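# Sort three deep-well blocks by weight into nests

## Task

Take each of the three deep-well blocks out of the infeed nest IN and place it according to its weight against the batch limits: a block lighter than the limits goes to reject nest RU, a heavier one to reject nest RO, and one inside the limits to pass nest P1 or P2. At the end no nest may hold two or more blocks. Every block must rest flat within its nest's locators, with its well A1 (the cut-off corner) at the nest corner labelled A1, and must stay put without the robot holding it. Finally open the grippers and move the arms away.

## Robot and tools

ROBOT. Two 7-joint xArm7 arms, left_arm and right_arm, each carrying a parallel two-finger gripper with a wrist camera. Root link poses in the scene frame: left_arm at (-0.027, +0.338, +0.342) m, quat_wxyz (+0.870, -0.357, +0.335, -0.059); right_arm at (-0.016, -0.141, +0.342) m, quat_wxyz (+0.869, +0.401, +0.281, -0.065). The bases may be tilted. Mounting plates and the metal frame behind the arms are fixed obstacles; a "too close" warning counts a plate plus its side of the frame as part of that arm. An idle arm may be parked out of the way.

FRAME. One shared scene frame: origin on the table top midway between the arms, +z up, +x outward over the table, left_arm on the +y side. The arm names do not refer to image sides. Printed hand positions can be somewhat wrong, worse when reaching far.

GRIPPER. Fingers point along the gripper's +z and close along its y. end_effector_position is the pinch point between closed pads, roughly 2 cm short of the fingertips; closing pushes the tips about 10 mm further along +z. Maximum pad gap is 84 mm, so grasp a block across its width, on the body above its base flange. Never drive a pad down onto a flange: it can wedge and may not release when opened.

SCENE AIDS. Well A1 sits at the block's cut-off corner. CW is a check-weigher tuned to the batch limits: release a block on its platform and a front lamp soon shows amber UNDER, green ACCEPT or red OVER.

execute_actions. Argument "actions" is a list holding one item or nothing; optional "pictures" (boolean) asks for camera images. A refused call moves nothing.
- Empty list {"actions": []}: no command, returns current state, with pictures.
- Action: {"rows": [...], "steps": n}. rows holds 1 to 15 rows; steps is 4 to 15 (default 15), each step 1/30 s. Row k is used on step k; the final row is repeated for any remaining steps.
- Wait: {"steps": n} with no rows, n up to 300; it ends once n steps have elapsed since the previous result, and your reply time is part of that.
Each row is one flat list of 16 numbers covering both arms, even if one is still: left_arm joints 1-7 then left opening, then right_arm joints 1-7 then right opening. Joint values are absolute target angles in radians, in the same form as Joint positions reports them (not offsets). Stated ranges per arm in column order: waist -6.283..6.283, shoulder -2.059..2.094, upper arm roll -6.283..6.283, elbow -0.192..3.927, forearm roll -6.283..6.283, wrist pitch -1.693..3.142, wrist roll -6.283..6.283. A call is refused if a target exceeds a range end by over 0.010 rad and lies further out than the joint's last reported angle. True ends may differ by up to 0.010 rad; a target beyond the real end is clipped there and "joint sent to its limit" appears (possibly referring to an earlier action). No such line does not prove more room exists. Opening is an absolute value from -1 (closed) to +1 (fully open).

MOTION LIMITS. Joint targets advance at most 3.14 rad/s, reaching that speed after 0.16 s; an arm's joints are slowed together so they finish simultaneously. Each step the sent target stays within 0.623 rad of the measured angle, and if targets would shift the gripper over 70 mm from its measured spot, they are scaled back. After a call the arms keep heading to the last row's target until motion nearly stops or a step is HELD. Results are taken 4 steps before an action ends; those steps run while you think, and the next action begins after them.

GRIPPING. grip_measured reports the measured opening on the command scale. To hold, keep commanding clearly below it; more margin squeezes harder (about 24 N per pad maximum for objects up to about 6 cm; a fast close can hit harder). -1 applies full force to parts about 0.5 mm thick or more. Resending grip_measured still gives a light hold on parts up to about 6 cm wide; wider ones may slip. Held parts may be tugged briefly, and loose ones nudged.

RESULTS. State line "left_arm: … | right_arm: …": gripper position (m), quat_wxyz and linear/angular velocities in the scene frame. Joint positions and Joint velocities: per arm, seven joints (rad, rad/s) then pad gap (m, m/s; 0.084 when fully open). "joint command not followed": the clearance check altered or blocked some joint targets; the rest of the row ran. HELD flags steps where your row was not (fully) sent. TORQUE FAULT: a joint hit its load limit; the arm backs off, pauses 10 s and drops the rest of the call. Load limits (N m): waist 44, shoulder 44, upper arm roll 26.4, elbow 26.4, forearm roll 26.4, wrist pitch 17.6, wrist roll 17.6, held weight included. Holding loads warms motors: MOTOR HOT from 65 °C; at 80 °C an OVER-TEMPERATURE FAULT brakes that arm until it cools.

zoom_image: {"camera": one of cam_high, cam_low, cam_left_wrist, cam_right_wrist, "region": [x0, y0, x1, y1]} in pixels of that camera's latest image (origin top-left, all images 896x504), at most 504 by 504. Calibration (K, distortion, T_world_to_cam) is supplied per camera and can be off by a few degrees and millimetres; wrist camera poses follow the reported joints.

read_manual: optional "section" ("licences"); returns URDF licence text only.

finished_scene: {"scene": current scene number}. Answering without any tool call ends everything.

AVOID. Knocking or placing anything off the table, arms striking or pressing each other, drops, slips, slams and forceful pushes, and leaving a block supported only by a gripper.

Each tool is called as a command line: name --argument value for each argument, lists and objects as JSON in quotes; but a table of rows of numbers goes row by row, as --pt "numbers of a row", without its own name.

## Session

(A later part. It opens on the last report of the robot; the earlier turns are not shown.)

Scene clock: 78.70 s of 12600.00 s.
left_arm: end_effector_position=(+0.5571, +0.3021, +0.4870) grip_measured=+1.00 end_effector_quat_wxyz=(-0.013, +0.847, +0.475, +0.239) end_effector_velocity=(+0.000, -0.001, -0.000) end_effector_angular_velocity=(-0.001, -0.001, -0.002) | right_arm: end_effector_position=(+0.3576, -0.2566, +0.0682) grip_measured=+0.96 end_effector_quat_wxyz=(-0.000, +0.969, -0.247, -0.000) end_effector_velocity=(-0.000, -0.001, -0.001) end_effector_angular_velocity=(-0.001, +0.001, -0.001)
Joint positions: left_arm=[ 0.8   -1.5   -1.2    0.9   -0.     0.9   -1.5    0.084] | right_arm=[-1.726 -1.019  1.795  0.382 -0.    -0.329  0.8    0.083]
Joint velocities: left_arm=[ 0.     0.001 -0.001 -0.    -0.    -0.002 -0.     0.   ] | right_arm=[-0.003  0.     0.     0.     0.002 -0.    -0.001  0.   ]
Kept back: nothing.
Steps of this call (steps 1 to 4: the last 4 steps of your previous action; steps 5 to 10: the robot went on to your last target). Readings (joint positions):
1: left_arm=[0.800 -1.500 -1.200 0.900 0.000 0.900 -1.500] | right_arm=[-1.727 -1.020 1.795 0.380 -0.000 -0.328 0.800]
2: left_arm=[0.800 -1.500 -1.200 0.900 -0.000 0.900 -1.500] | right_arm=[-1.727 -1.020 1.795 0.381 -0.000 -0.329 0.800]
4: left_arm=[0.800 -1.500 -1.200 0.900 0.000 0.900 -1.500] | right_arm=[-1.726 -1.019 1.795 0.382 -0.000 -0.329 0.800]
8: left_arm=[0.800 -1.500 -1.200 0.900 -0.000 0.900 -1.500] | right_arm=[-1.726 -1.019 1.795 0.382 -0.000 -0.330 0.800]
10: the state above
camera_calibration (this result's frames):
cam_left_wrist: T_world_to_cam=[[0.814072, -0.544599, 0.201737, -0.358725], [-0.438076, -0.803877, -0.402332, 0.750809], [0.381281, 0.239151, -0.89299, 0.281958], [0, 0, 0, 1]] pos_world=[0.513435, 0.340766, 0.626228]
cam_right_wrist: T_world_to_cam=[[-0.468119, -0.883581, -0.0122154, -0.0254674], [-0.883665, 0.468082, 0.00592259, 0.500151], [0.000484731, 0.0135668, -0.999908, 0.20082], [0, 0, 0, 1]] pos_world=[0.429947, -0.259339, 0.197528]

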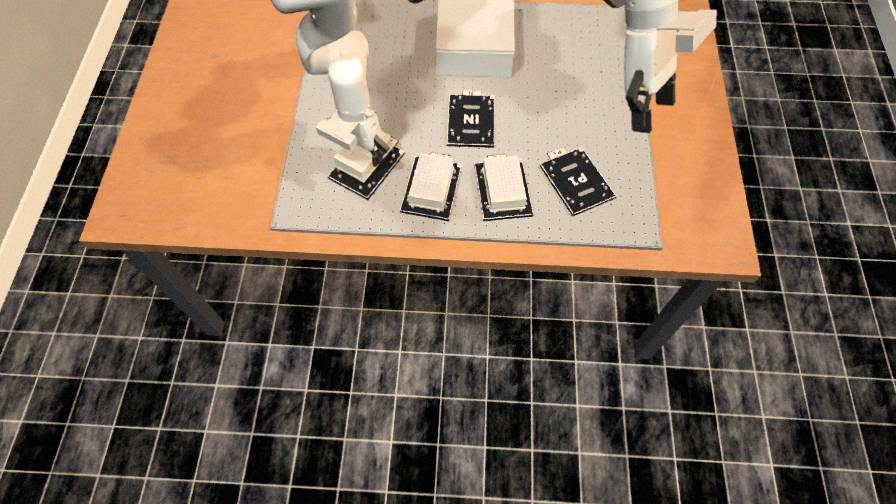

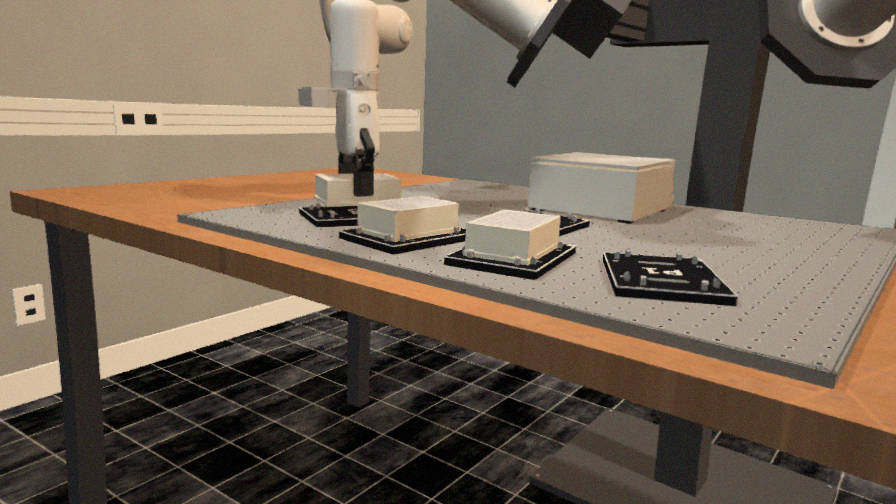

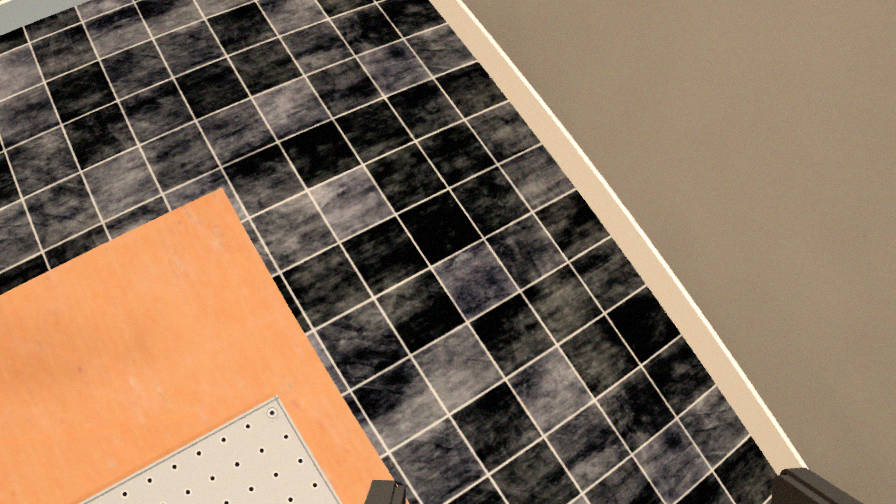

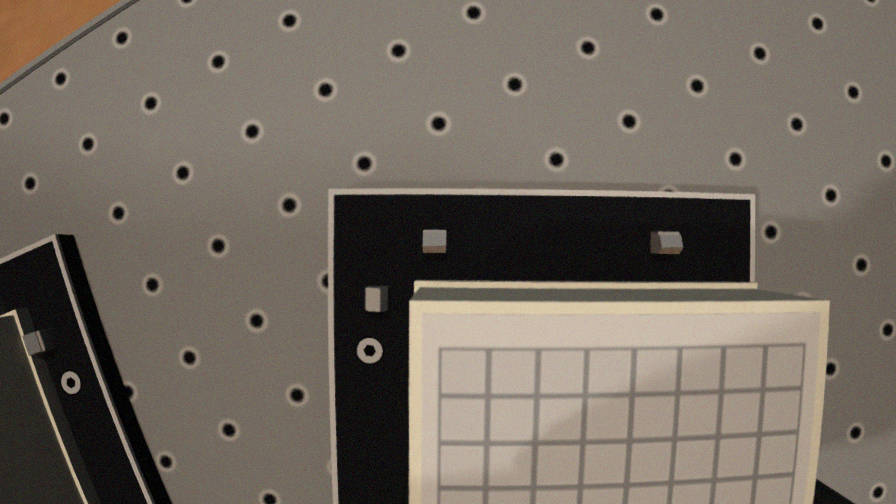

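execute_actions --actions '[{"rows":[[0.8,-1.5,-1.2,0.9,0,0.9,-1.5,1,-1.7431,-1.0215,1.8025,0.4164,0,-0.3094,0.7987,0.5]],"steps":15}]' --pictures true

Scene clock: 79.37 s of 12600.00 s.
left_arm: end_effector_position=(+0.5571, +0.3021, +0.4870) grip_measured=+1.00 end_effector_quat_wxyz=(-0.013, +0.847, +0.475, +0.239) end_effector_velocity=(+0.000, +0.001, -0.001) end_effector_angular_velocity=(-0.001, +0.002, +0.001) | right_arm: end_effector_position=(+0.3665, -0.2543, +0.0640) grip_measured=+0.96 end_effector_quat_wxyz=(+0.000, +0.969, -0.247, -0.001) end_effector_velocity=(+0.000, +0.000, +0.000) end_effector_angular_velocity=(+0.000, -0.001, -0.000)
Joint positions: left_arm=[ 0.8   -1.5   -1.2    0.9    0.     0.9   -1.5    0.084] | right_arm=[-1.743 -1.022  1.802  0.416 -0.    -0.309  0.799  0.083]
Joint velocities: left_arm=[ 0.     0.002  0.001 -0.001  0.    -0.     0.    -0.   ] | right_arm=[ 0.001  0.    -0.     0.001 -0.     0.     0.    -0.   ]
Steps of this call (steps 1 to 9: the robot went on to your last target; steps 10 to 20: the first 11 steps of this action). Readings (joint positions):
10: left_arm=[0.800 -1.500 -1.200 0.900 0.000 0.900 -1.500] | right_arm=[-1.727 -1.019 1.795 0.383 0.000 -0.329 0.800]
11: left_arm=[0.800 -1.500 -1.200 0.900 -0.000 0.900 -1.500] | right_arm=[-1.731 -1.020 1.797 0.390 -0.000 -0.323 0.800]
13: left_arm=[0.800 -1.500 -1.200 0.900 0.000 0.900 -1.500] | right_arm=[-1.741 -1.021 1.801 0.411 0.000 -0.313 0.799]
17: left_arm=[0.800 -1.500 -1.200 0.900 -0.000 0.900 -1.500] | right_arm=[-1.743 -1.021 1.802 0.417 -0.000 -0.310 0.799]
20: the state above
camera_calibration (this result's frames):
cam_left_wrist: T_world_to_cam=[[0.814072, -0.544599, 0.201737, -0.358725], [-0.438076, -0.803877, -0.402332, 0.750809], [0.381281, 0.239151, -0.89299, 0.281958], [0, 0, 0, 1]] pos_world=[0.513435, 0.340766, 0.626228]
cam_right_wrist: T_world_to_cam=[[-0.468358, -0.883464, -0.0114809, -0.0192343], [-0.883539, 0.468313, 0.00646563, 0.507016], [-0.000335509, 0.013172, -0.999913, 0.196815], [0, 0, 0, 1]] pos_world=[0.439026, -0.257028, 0.193299]

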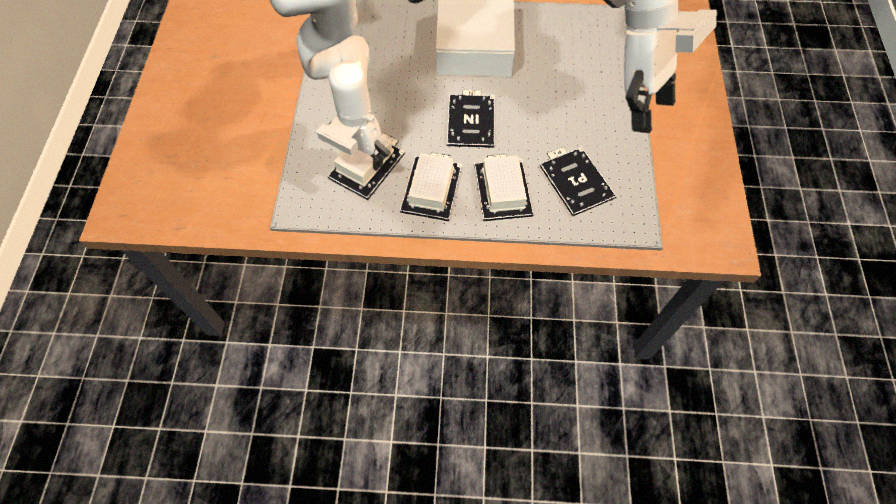

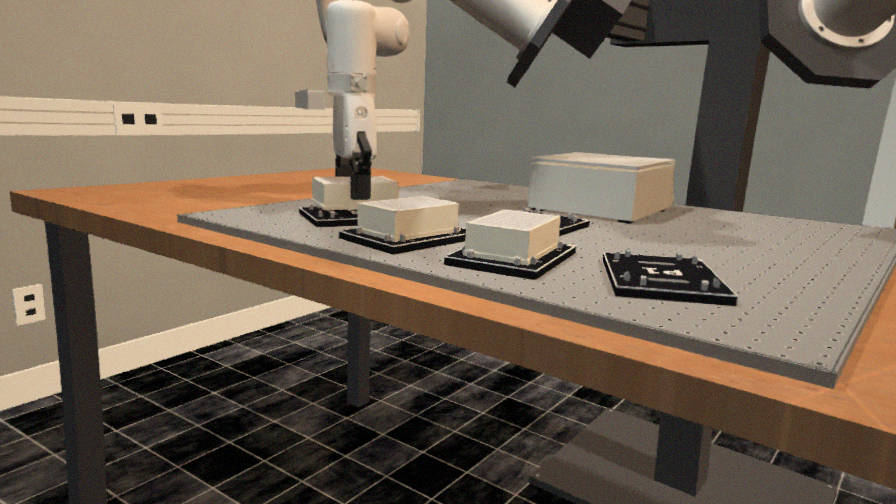

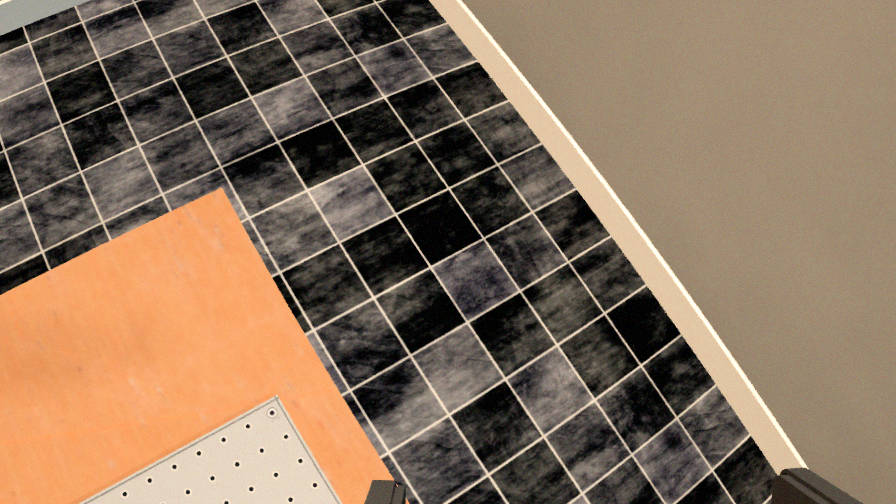

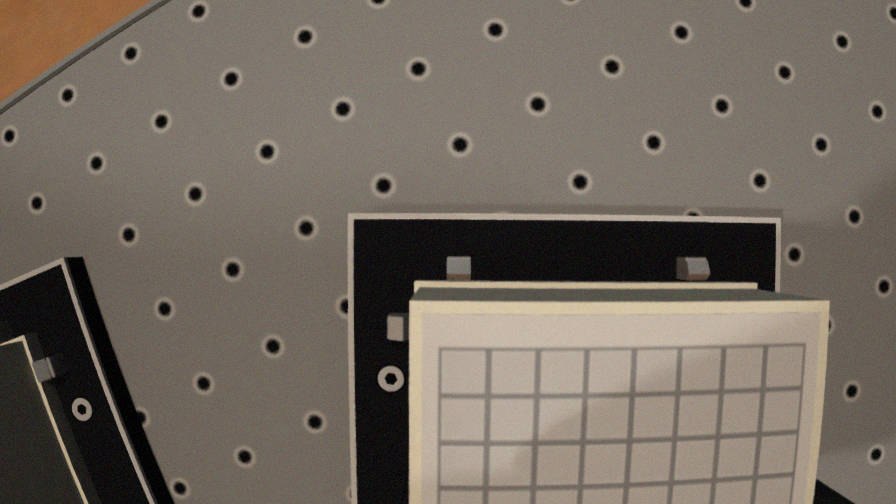

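execute_actions --actions '[{"rows":[[0.8,-1.5,-1.2,0.9,0,0.9,-1.5,1,-1.7546,-1.024,1.8084,0.4214,0,-0.3145,0.7987,0.5],[0.8,-1.5,-1.2,0.9,0,0.9,-1.5,1,-1.7661,-1.0266,1.8143,0.4265,0,-0.3196,0.7987,0.5],[0.8,-1.5,-1.2,0.9,0,0.9,-1.5,1,-1.7776,-1.0291,1.8203,0.4315,0,-0.3248,0.7987,0.5],[0.8,-1.5,-1.2,0.9,0,0.9,-1.5,1,-1.789,-1.0316,1.8262,0.4365,0,-0.3299,0.7987,0.5],[0.8,-1.5,-1.2,0.9,0,0.9,-1.5,1,-1.8005,-1.0342,1.8321,0.4416,0,-0.335,0.7987,0.5],[0.8,-1.5,-1.2,0.9,0,0.9,-1.5,1,-1.812,-1.0367,1.838,0.4466,0,-0.3401,0.7987,0.5]],"steps":15}]'

execute_actions --actions '[{"rows":[[0.8,-1.5,-1.2,0.9,0,0.9,-1.5,1,-1.812,-1.0367,1.838,0.4466,0,-0.3401,0.7987,1]],"steps":12}]'

execute_actions --actions '[{"rows":[[0.8,-1.5,-1.2,0.9,0,0.9,-1.5,1,-1.7776,-1.0291,1.8203,0.4315,0,-0.3248,0.7987,1],[0.8,-1.5,-1.2,0.9,0,0.9,-1.5,1,-1.7431,-1.0215,1.8025,0.4164,0,-0.3094,0.7987,1],[0.8,-1.5,-1.2,0.9,0,0.9,-1.5,1,-1.69,-1.012,1.775,0.396,0,-0.283,0.7987,1],[0.8,-1.5,-1.2,0.9,0,0.9,-1.5,1,-1.64,-1.004,1.748,0.378,0,-0.257,0.7987,1],[0.8,-1.5,-1.2,0.9,0,0.9,-1.5,1,-1.54,-0.991,1.694,0.345,0,-0.207,0.7987,1],[0.8,-1.5,-1.2,0.9,0,0.9,-1.5,1,-1.42,-0.985,1.63,0.32,0,-0.14,0.7987,1]],"steps":15}]'

execute_actions --actions '[{"steps":6}]' --pictures true

Scene clock: 80.20 s of 12600.00 s.
left_arm: end_effector_position=(+0.5571, +0.3021, +0.4870) grip_measured=+1.00 end_effector_quat_wxyz=(-0.013, +0.847, +0.475, +0.239) end_effector_velocity=(-0.000, -0.000, +0.000) end_effector_angular_velocity=(+0.001, -0.001, -0.001) | right_arm: end_effector_position=(+0.3668, -0.2539, +0.0509) grip_measured=+0.96 end_effector_quat_wxyz=(-0.000, +0.969, -0.247, -0.000) end_effector_velocity=(+0.000, +0.000, -0.001) end_effector_angular_velocity=(+0.001, -0.002, +0.001)
Joint positions: left_arm=[ 0.8   -1.5   -1.2    0.9    0.     0.9   -1.5    0.084] | right_arm=[-1.81  -1.036  1.838  0.445 -0.    -0.34   0.799  0.083]
Joint velocities: left_arm=[ 0.    -0.001 -0.001  0.001  0.     0.     0.    -0.   ] | right_arm=[-0.006 -0.001  0.003  0.002 -0.    -0.005 -0.001  0.   ]
Steps of this call (steps 1 to 4: the last 4 steps of your previous action; steps 5 to 14: the robot went on to your last target; steps 15 to 25: the first 11 steps of this action). Readings (joint positions):
15: left_arm=[0.800 -1.500 -1.200 0.900 -0.000 0.900 -1.500] | right_arm=[-1.744 -1.022 1.803 0.417 0.000 -0.310 0.799]
16: left_arm=[0.800 -1.500 -1.200 0.900 -0.000 0.900 -1.500] | right_arm=[-1.748 -1.022 1.805 0.419 0.000 -0.312 0.799]
18: left_arm=[0.800 -1.500 -1.200 0.900 0.000 0.900 -1.500] | right_arm=[-1.765 -1.026 1.814 0.426 -0.000 -0.320 0.799]
22: left_arm=[0.800 -1.500 -1.200 0.900 -0.000 0.900 -1.500] | right_arm=[-1.806 -1.035 1.836 0.444 -0.000 -0.337 0.799]
25: the state above

Scene clock: 80.60 s of 12600.00 s.
left_arm: end_effector_position=(+0.5571, +0.3021, +0.4870) grip_measured=+1.00 end_effector_quat_wxyz=(-0.013, +0.847, +0.475, +0.239) end_effector_velocity=(+0.000, +0.000, +0.000) end_effector_angular_velocity=(-0.000, -0.001, +0.000) | right_arm: end_effector_position=(+0.3673, -0.2546, +0.0504) grip_measured=+1.00 end_effector_quat_wxyz=(+0.000, +0.969, -0.247, -0.000) end_effector_velocity=(-0.002, +0.000, +0.000) end_effector_angular_velocity=(+0.001, +0.002, +0.001)
Joint positions: left_arm=[ 0.8   -1.5   -1.2    0.9    0.     0.9   -1.5    0.084] | right_arm=[-1.813 -1.037  1.837  0.448  0.    -0.34   0.799  0.084]
Joint velocities: left_arm=[ 0. -0.  0.  0. -0. -0.  0. -0.] | right_arm=[ 0.001  0.001  0.001 -0.005 -0.001 -0.002  0.     0.   ]
Steps of this call (steps 1 to 4: the last 4 steps of your previous action; steps 5 to 12: the first 8 steps of this action). Readings (joint positions):
5: left_arm=[0.800 -1.500 -1.200 0.900 0.000 0.900 -1.500] | right_arm=[-1.811 -1.036 1.838 0.446 -0.000 -0.340 0.799]
6: left_arm=[0.800 -1.500 -1.200 0.900 0.000 0.900 -1.500] | right_arm=[-1.811 -1.036 1.838 0.446 -0.000 -0.340 0.799]
8: left_arm=[0.800 -1.500 -1.200 0.900 -0.000 0.900 -1.500] | right_arm=[-1.813 -1.037 1.838 0.448 0.000 -0.340 0.799]
12: the state above

Scene clock: 81.10 s of 12600.00 s.
left_arm: end_effector_position=(+0.5571, +0.3021, +0.4870) grip_measured=+1.00 end_effector_quat_wxyz=(-0.013, +0.847, +0.475, +0.239) end_effector_velocity=(+0.000, +0.000, +0.001) end_effector_angular_velocity=(-0.000, -0.001, +0.001) | right_arm: end_effector_position=(+0.3750, -0.2502, +0.1203) grip_measured=+1.00 end_effector_quat_wxyz=(-0.004, +0.970, -0.244, +0.007) end_effector_velocity=(+0.011, +0.018, +0.075) end_effector_angular_velocity=(+0.033, -0.029, +0.021)
Joint positions: left_arm=[ 0.8   -1.5   -1.2    0.9   -0.     0.9   -1.5    0.084] | right_arm=[-1.43  -0.986  1.638  0.326  0.    -0.151  0.799  0.084]
Joint velocities: left_arm=[-0.    -0.001  0.001  0.001  0.     0.    -0.    -0.   ] | right_arm=[ 0.429  0.036 -0.21  -0.096 -0.002  0.227  0.001 -0.   ]
Steps of this call (steps 1 to 4: the last 4 steps of your previous action; steps 5 to 15: the first 11 steps of this action). Readings (joint positions):
5: left_arm=[0.800 -1.500 -1.200 0.900 0.000 0.900 -1.500] | right_arm=[-1.812 -1.037 1.837 0.447 0.000 -0.339 0.799]
6: left_arm=[0.800 -1.500 -1.200 0.900 -0.000 0.900 -1.500] | right_arm=[-1.803 -1.035 1.833 0.443 -0.000 -0.335 0.799]
8: left_arm=[0.800 -1.500 -1.200 0.900 0.000 0.900 -1.500] | right_arm=[-1.756 -1.025 1.808 0.422 -0.000 -0.312 0.799]
12: left_arm=[0.800 -1.500 -1.200 0.900 -0.000 0.900 -1.500] | right_arm=[-1.551 -0.997 1.699 0.354 0.000 -0.209 0.799]
15: the state above

Scene clock: 81.30 s of 12600.00 s.
left_arm: end_effector_position=(+0.5571, +0.3021, +0.4870) grip_measured=+1.00 end_effector_quat_wxyz=(-0.013, +0.847, +0.475, +0.239) end_effector_velocity=(+0.000, +0.000, +0.001) end_effector_angular_velocity=(-0.000, -0.001, +0.001) | right_arm: end_effector_position=(+0.3716, -0.2526, +0.1207) grip_measured=+1.00 end_effector_quat_wxyz=(-0.001, +0.969, -0.245, +0.003) end_effector_velocity=(+0.001, -0.000, -0.001) end_effector_angular_velocity=(-0.001, +0.000, -0.002)
Joint positions: left_arm=[ 0.8   -1.5   -1.2    0.9    0.     0.9   -1.5    0.084] | right_arm=[-1.422 -0.985  1.63   0.319  0.    -0.14   0.799  0.084]
Joint velocities: left_arm=[ 0.    -0.001  0.001  0.001  0.     0.     0.     0.   ] | right_arm=[-0.003 -0.     0.     0.003  0.     0.001  0.001  0.   ]
Kept back: nothing.
Steps of this call (steps 1 to 4: the last 4 steps of your previous action; steps 5 to 6: the robot went on to your last target). Readings (joint positions):
1: left_arm=[0.800 -1.500 -1.200 0.900 -0.000 0.900 -1.500] | right_arm=[-1.422 -0.985 1.634 0.323 -0.000 -0.145 0.799]
2: left_arm=[0.800 -1.500 -1.200 0.900 0.000 0.900 -1.500] | right_arm=[-1.420 -0.985 1.632 0.322 -0.000 -0.143 0.799]
4: left_arm=[0.800 -1.500 -1.200 0.900 0.000 0.900 -1.500] | right_arm=[-1.421 -0.985 1.631 0.320 0.000 -0.140 0.799]
6: the state above
camera_calibration (this result's frames):
cam_left_wrist: T_world_to_cam=[[0.814072, -0.5446, 0.201737, -0.358725], [-0.438076, -0.803877, -0.402332, 0.750809], [0.381281, 0.239151, -0.89299, 0.281958], [0, 0, 0, 1]] pos_world=[0.513435, 0.340766, 0.626228]
cam_right_wrist: T_world_to_cam=[[-0.465362, -0.884994, -0.0149433, -0.0157541], [-0.885093, 0.465413, 0.0000168553, 0.510933], [0.0069399, 0.0132341, -0.999888, 0.250851], [0, 0, 0, 1]] pos_world=[0.443151, -0.255057, 0.250579]

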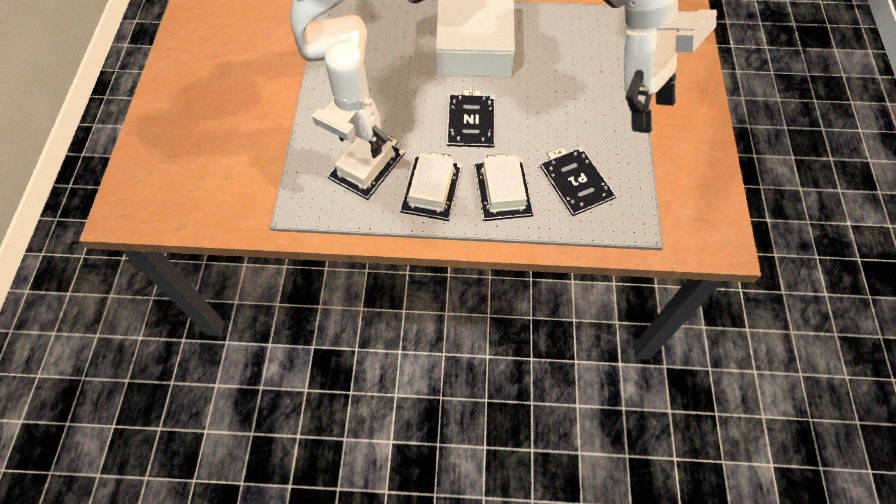

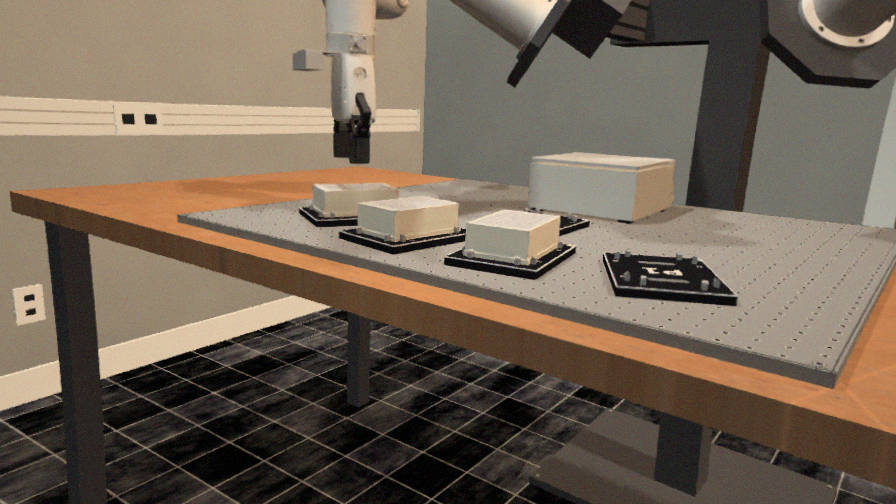

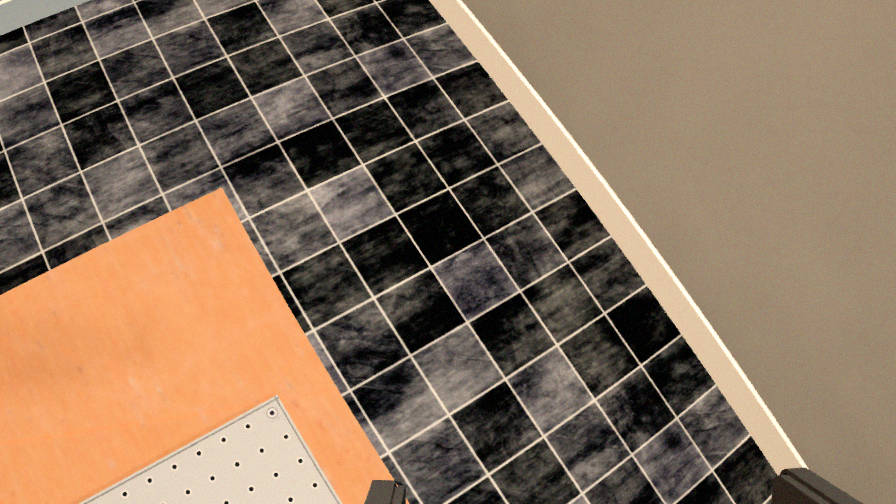

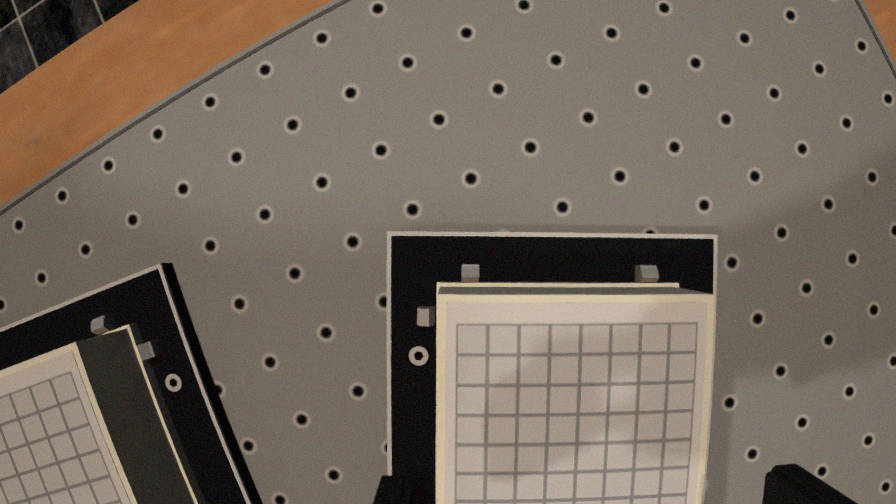

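Move a little clearer, then finish.

execute_actions --actions '[{"rows":[[0.8,-1.5,-1.2,0.9,0,0.9,-1.5,1,-1.1,-1.0,1.1,0.5,0,0.2,0.7987,1]],"steps":15}]'

finished_scene --scene 1

Scene clock: 81.77 s of 12600.00 s.
left_arm: end_effector_position=(+0.5571, +0.3021, +0.4870) grip_measured=+1.00 end_effector_quat_wxyz=(-0.013, +0.847, +0.475, +0.239) end_effector_velocity=(-0.000, +0.000, +0.000) end_effector_angular_velocity=(+0.002, -0.001, +0.001) | right_arm: end_effector_position=(+0.4757, -0.3453, +0.1984) grip_measured=+1.00 end_effector_quat_wxyz=(+0.013, +0.927, -0.370, +0.064) end_effector_velocity=(+0.261, -0.333, +0.319) end_effector_angular_velocity=(+0.009, -0.359, -0.950)
Joint positions: left_arm=[ 0.8   -1.5   -1.2    0.9    0.     0.9   -1.5    0.084] | right_arm=[-1.168 -0.997  1.211  0.463  0.     0.128  0.799  0.084]
Joint velocities: left_arm=[-0.    -0.002  0.    -0.001  0.     0.001 -0.     0.   ] | right_arm=[ 0.859 -0.04  -1.413  0.481  0.003  0.884 -0.     0.   ]
Steps of this call (steps 1 to 3: the robot went on to your last target; steps 4 to 14: the first 11 steps of this action). Readings (joint positions):
4: left_arm=[0.800 -1.500 -1.200 0.900 -0.000 0.900 -1.500] | right_arm=[-1.421 -0.985 1.630 0.320 -0.000 -0.139 0.799]
5: left_arm=[0.800 -1.500 -1.200 0.900 -0.000 0.900 -1.500] | right_arm=[-1.415 -0.985 1.621 0.322 -0.000 -0.132 0.799]
7: left_arm=[0.800 -1.500 -1.200 0.900 -0.000 0.900 -1.500] | right_arm=[-1.374 -0.988 1.553 0.343 -0.001 -0.085 0.799]
11: left_arm=[0.800 -1.500 -1.200 0.900 -0.000 0.900 -1.500] | right_arm=[-1.255 -0.993 1.355 0.415 0.000 0.036 0.799]
14: the state above

The scene is finished: the task was done.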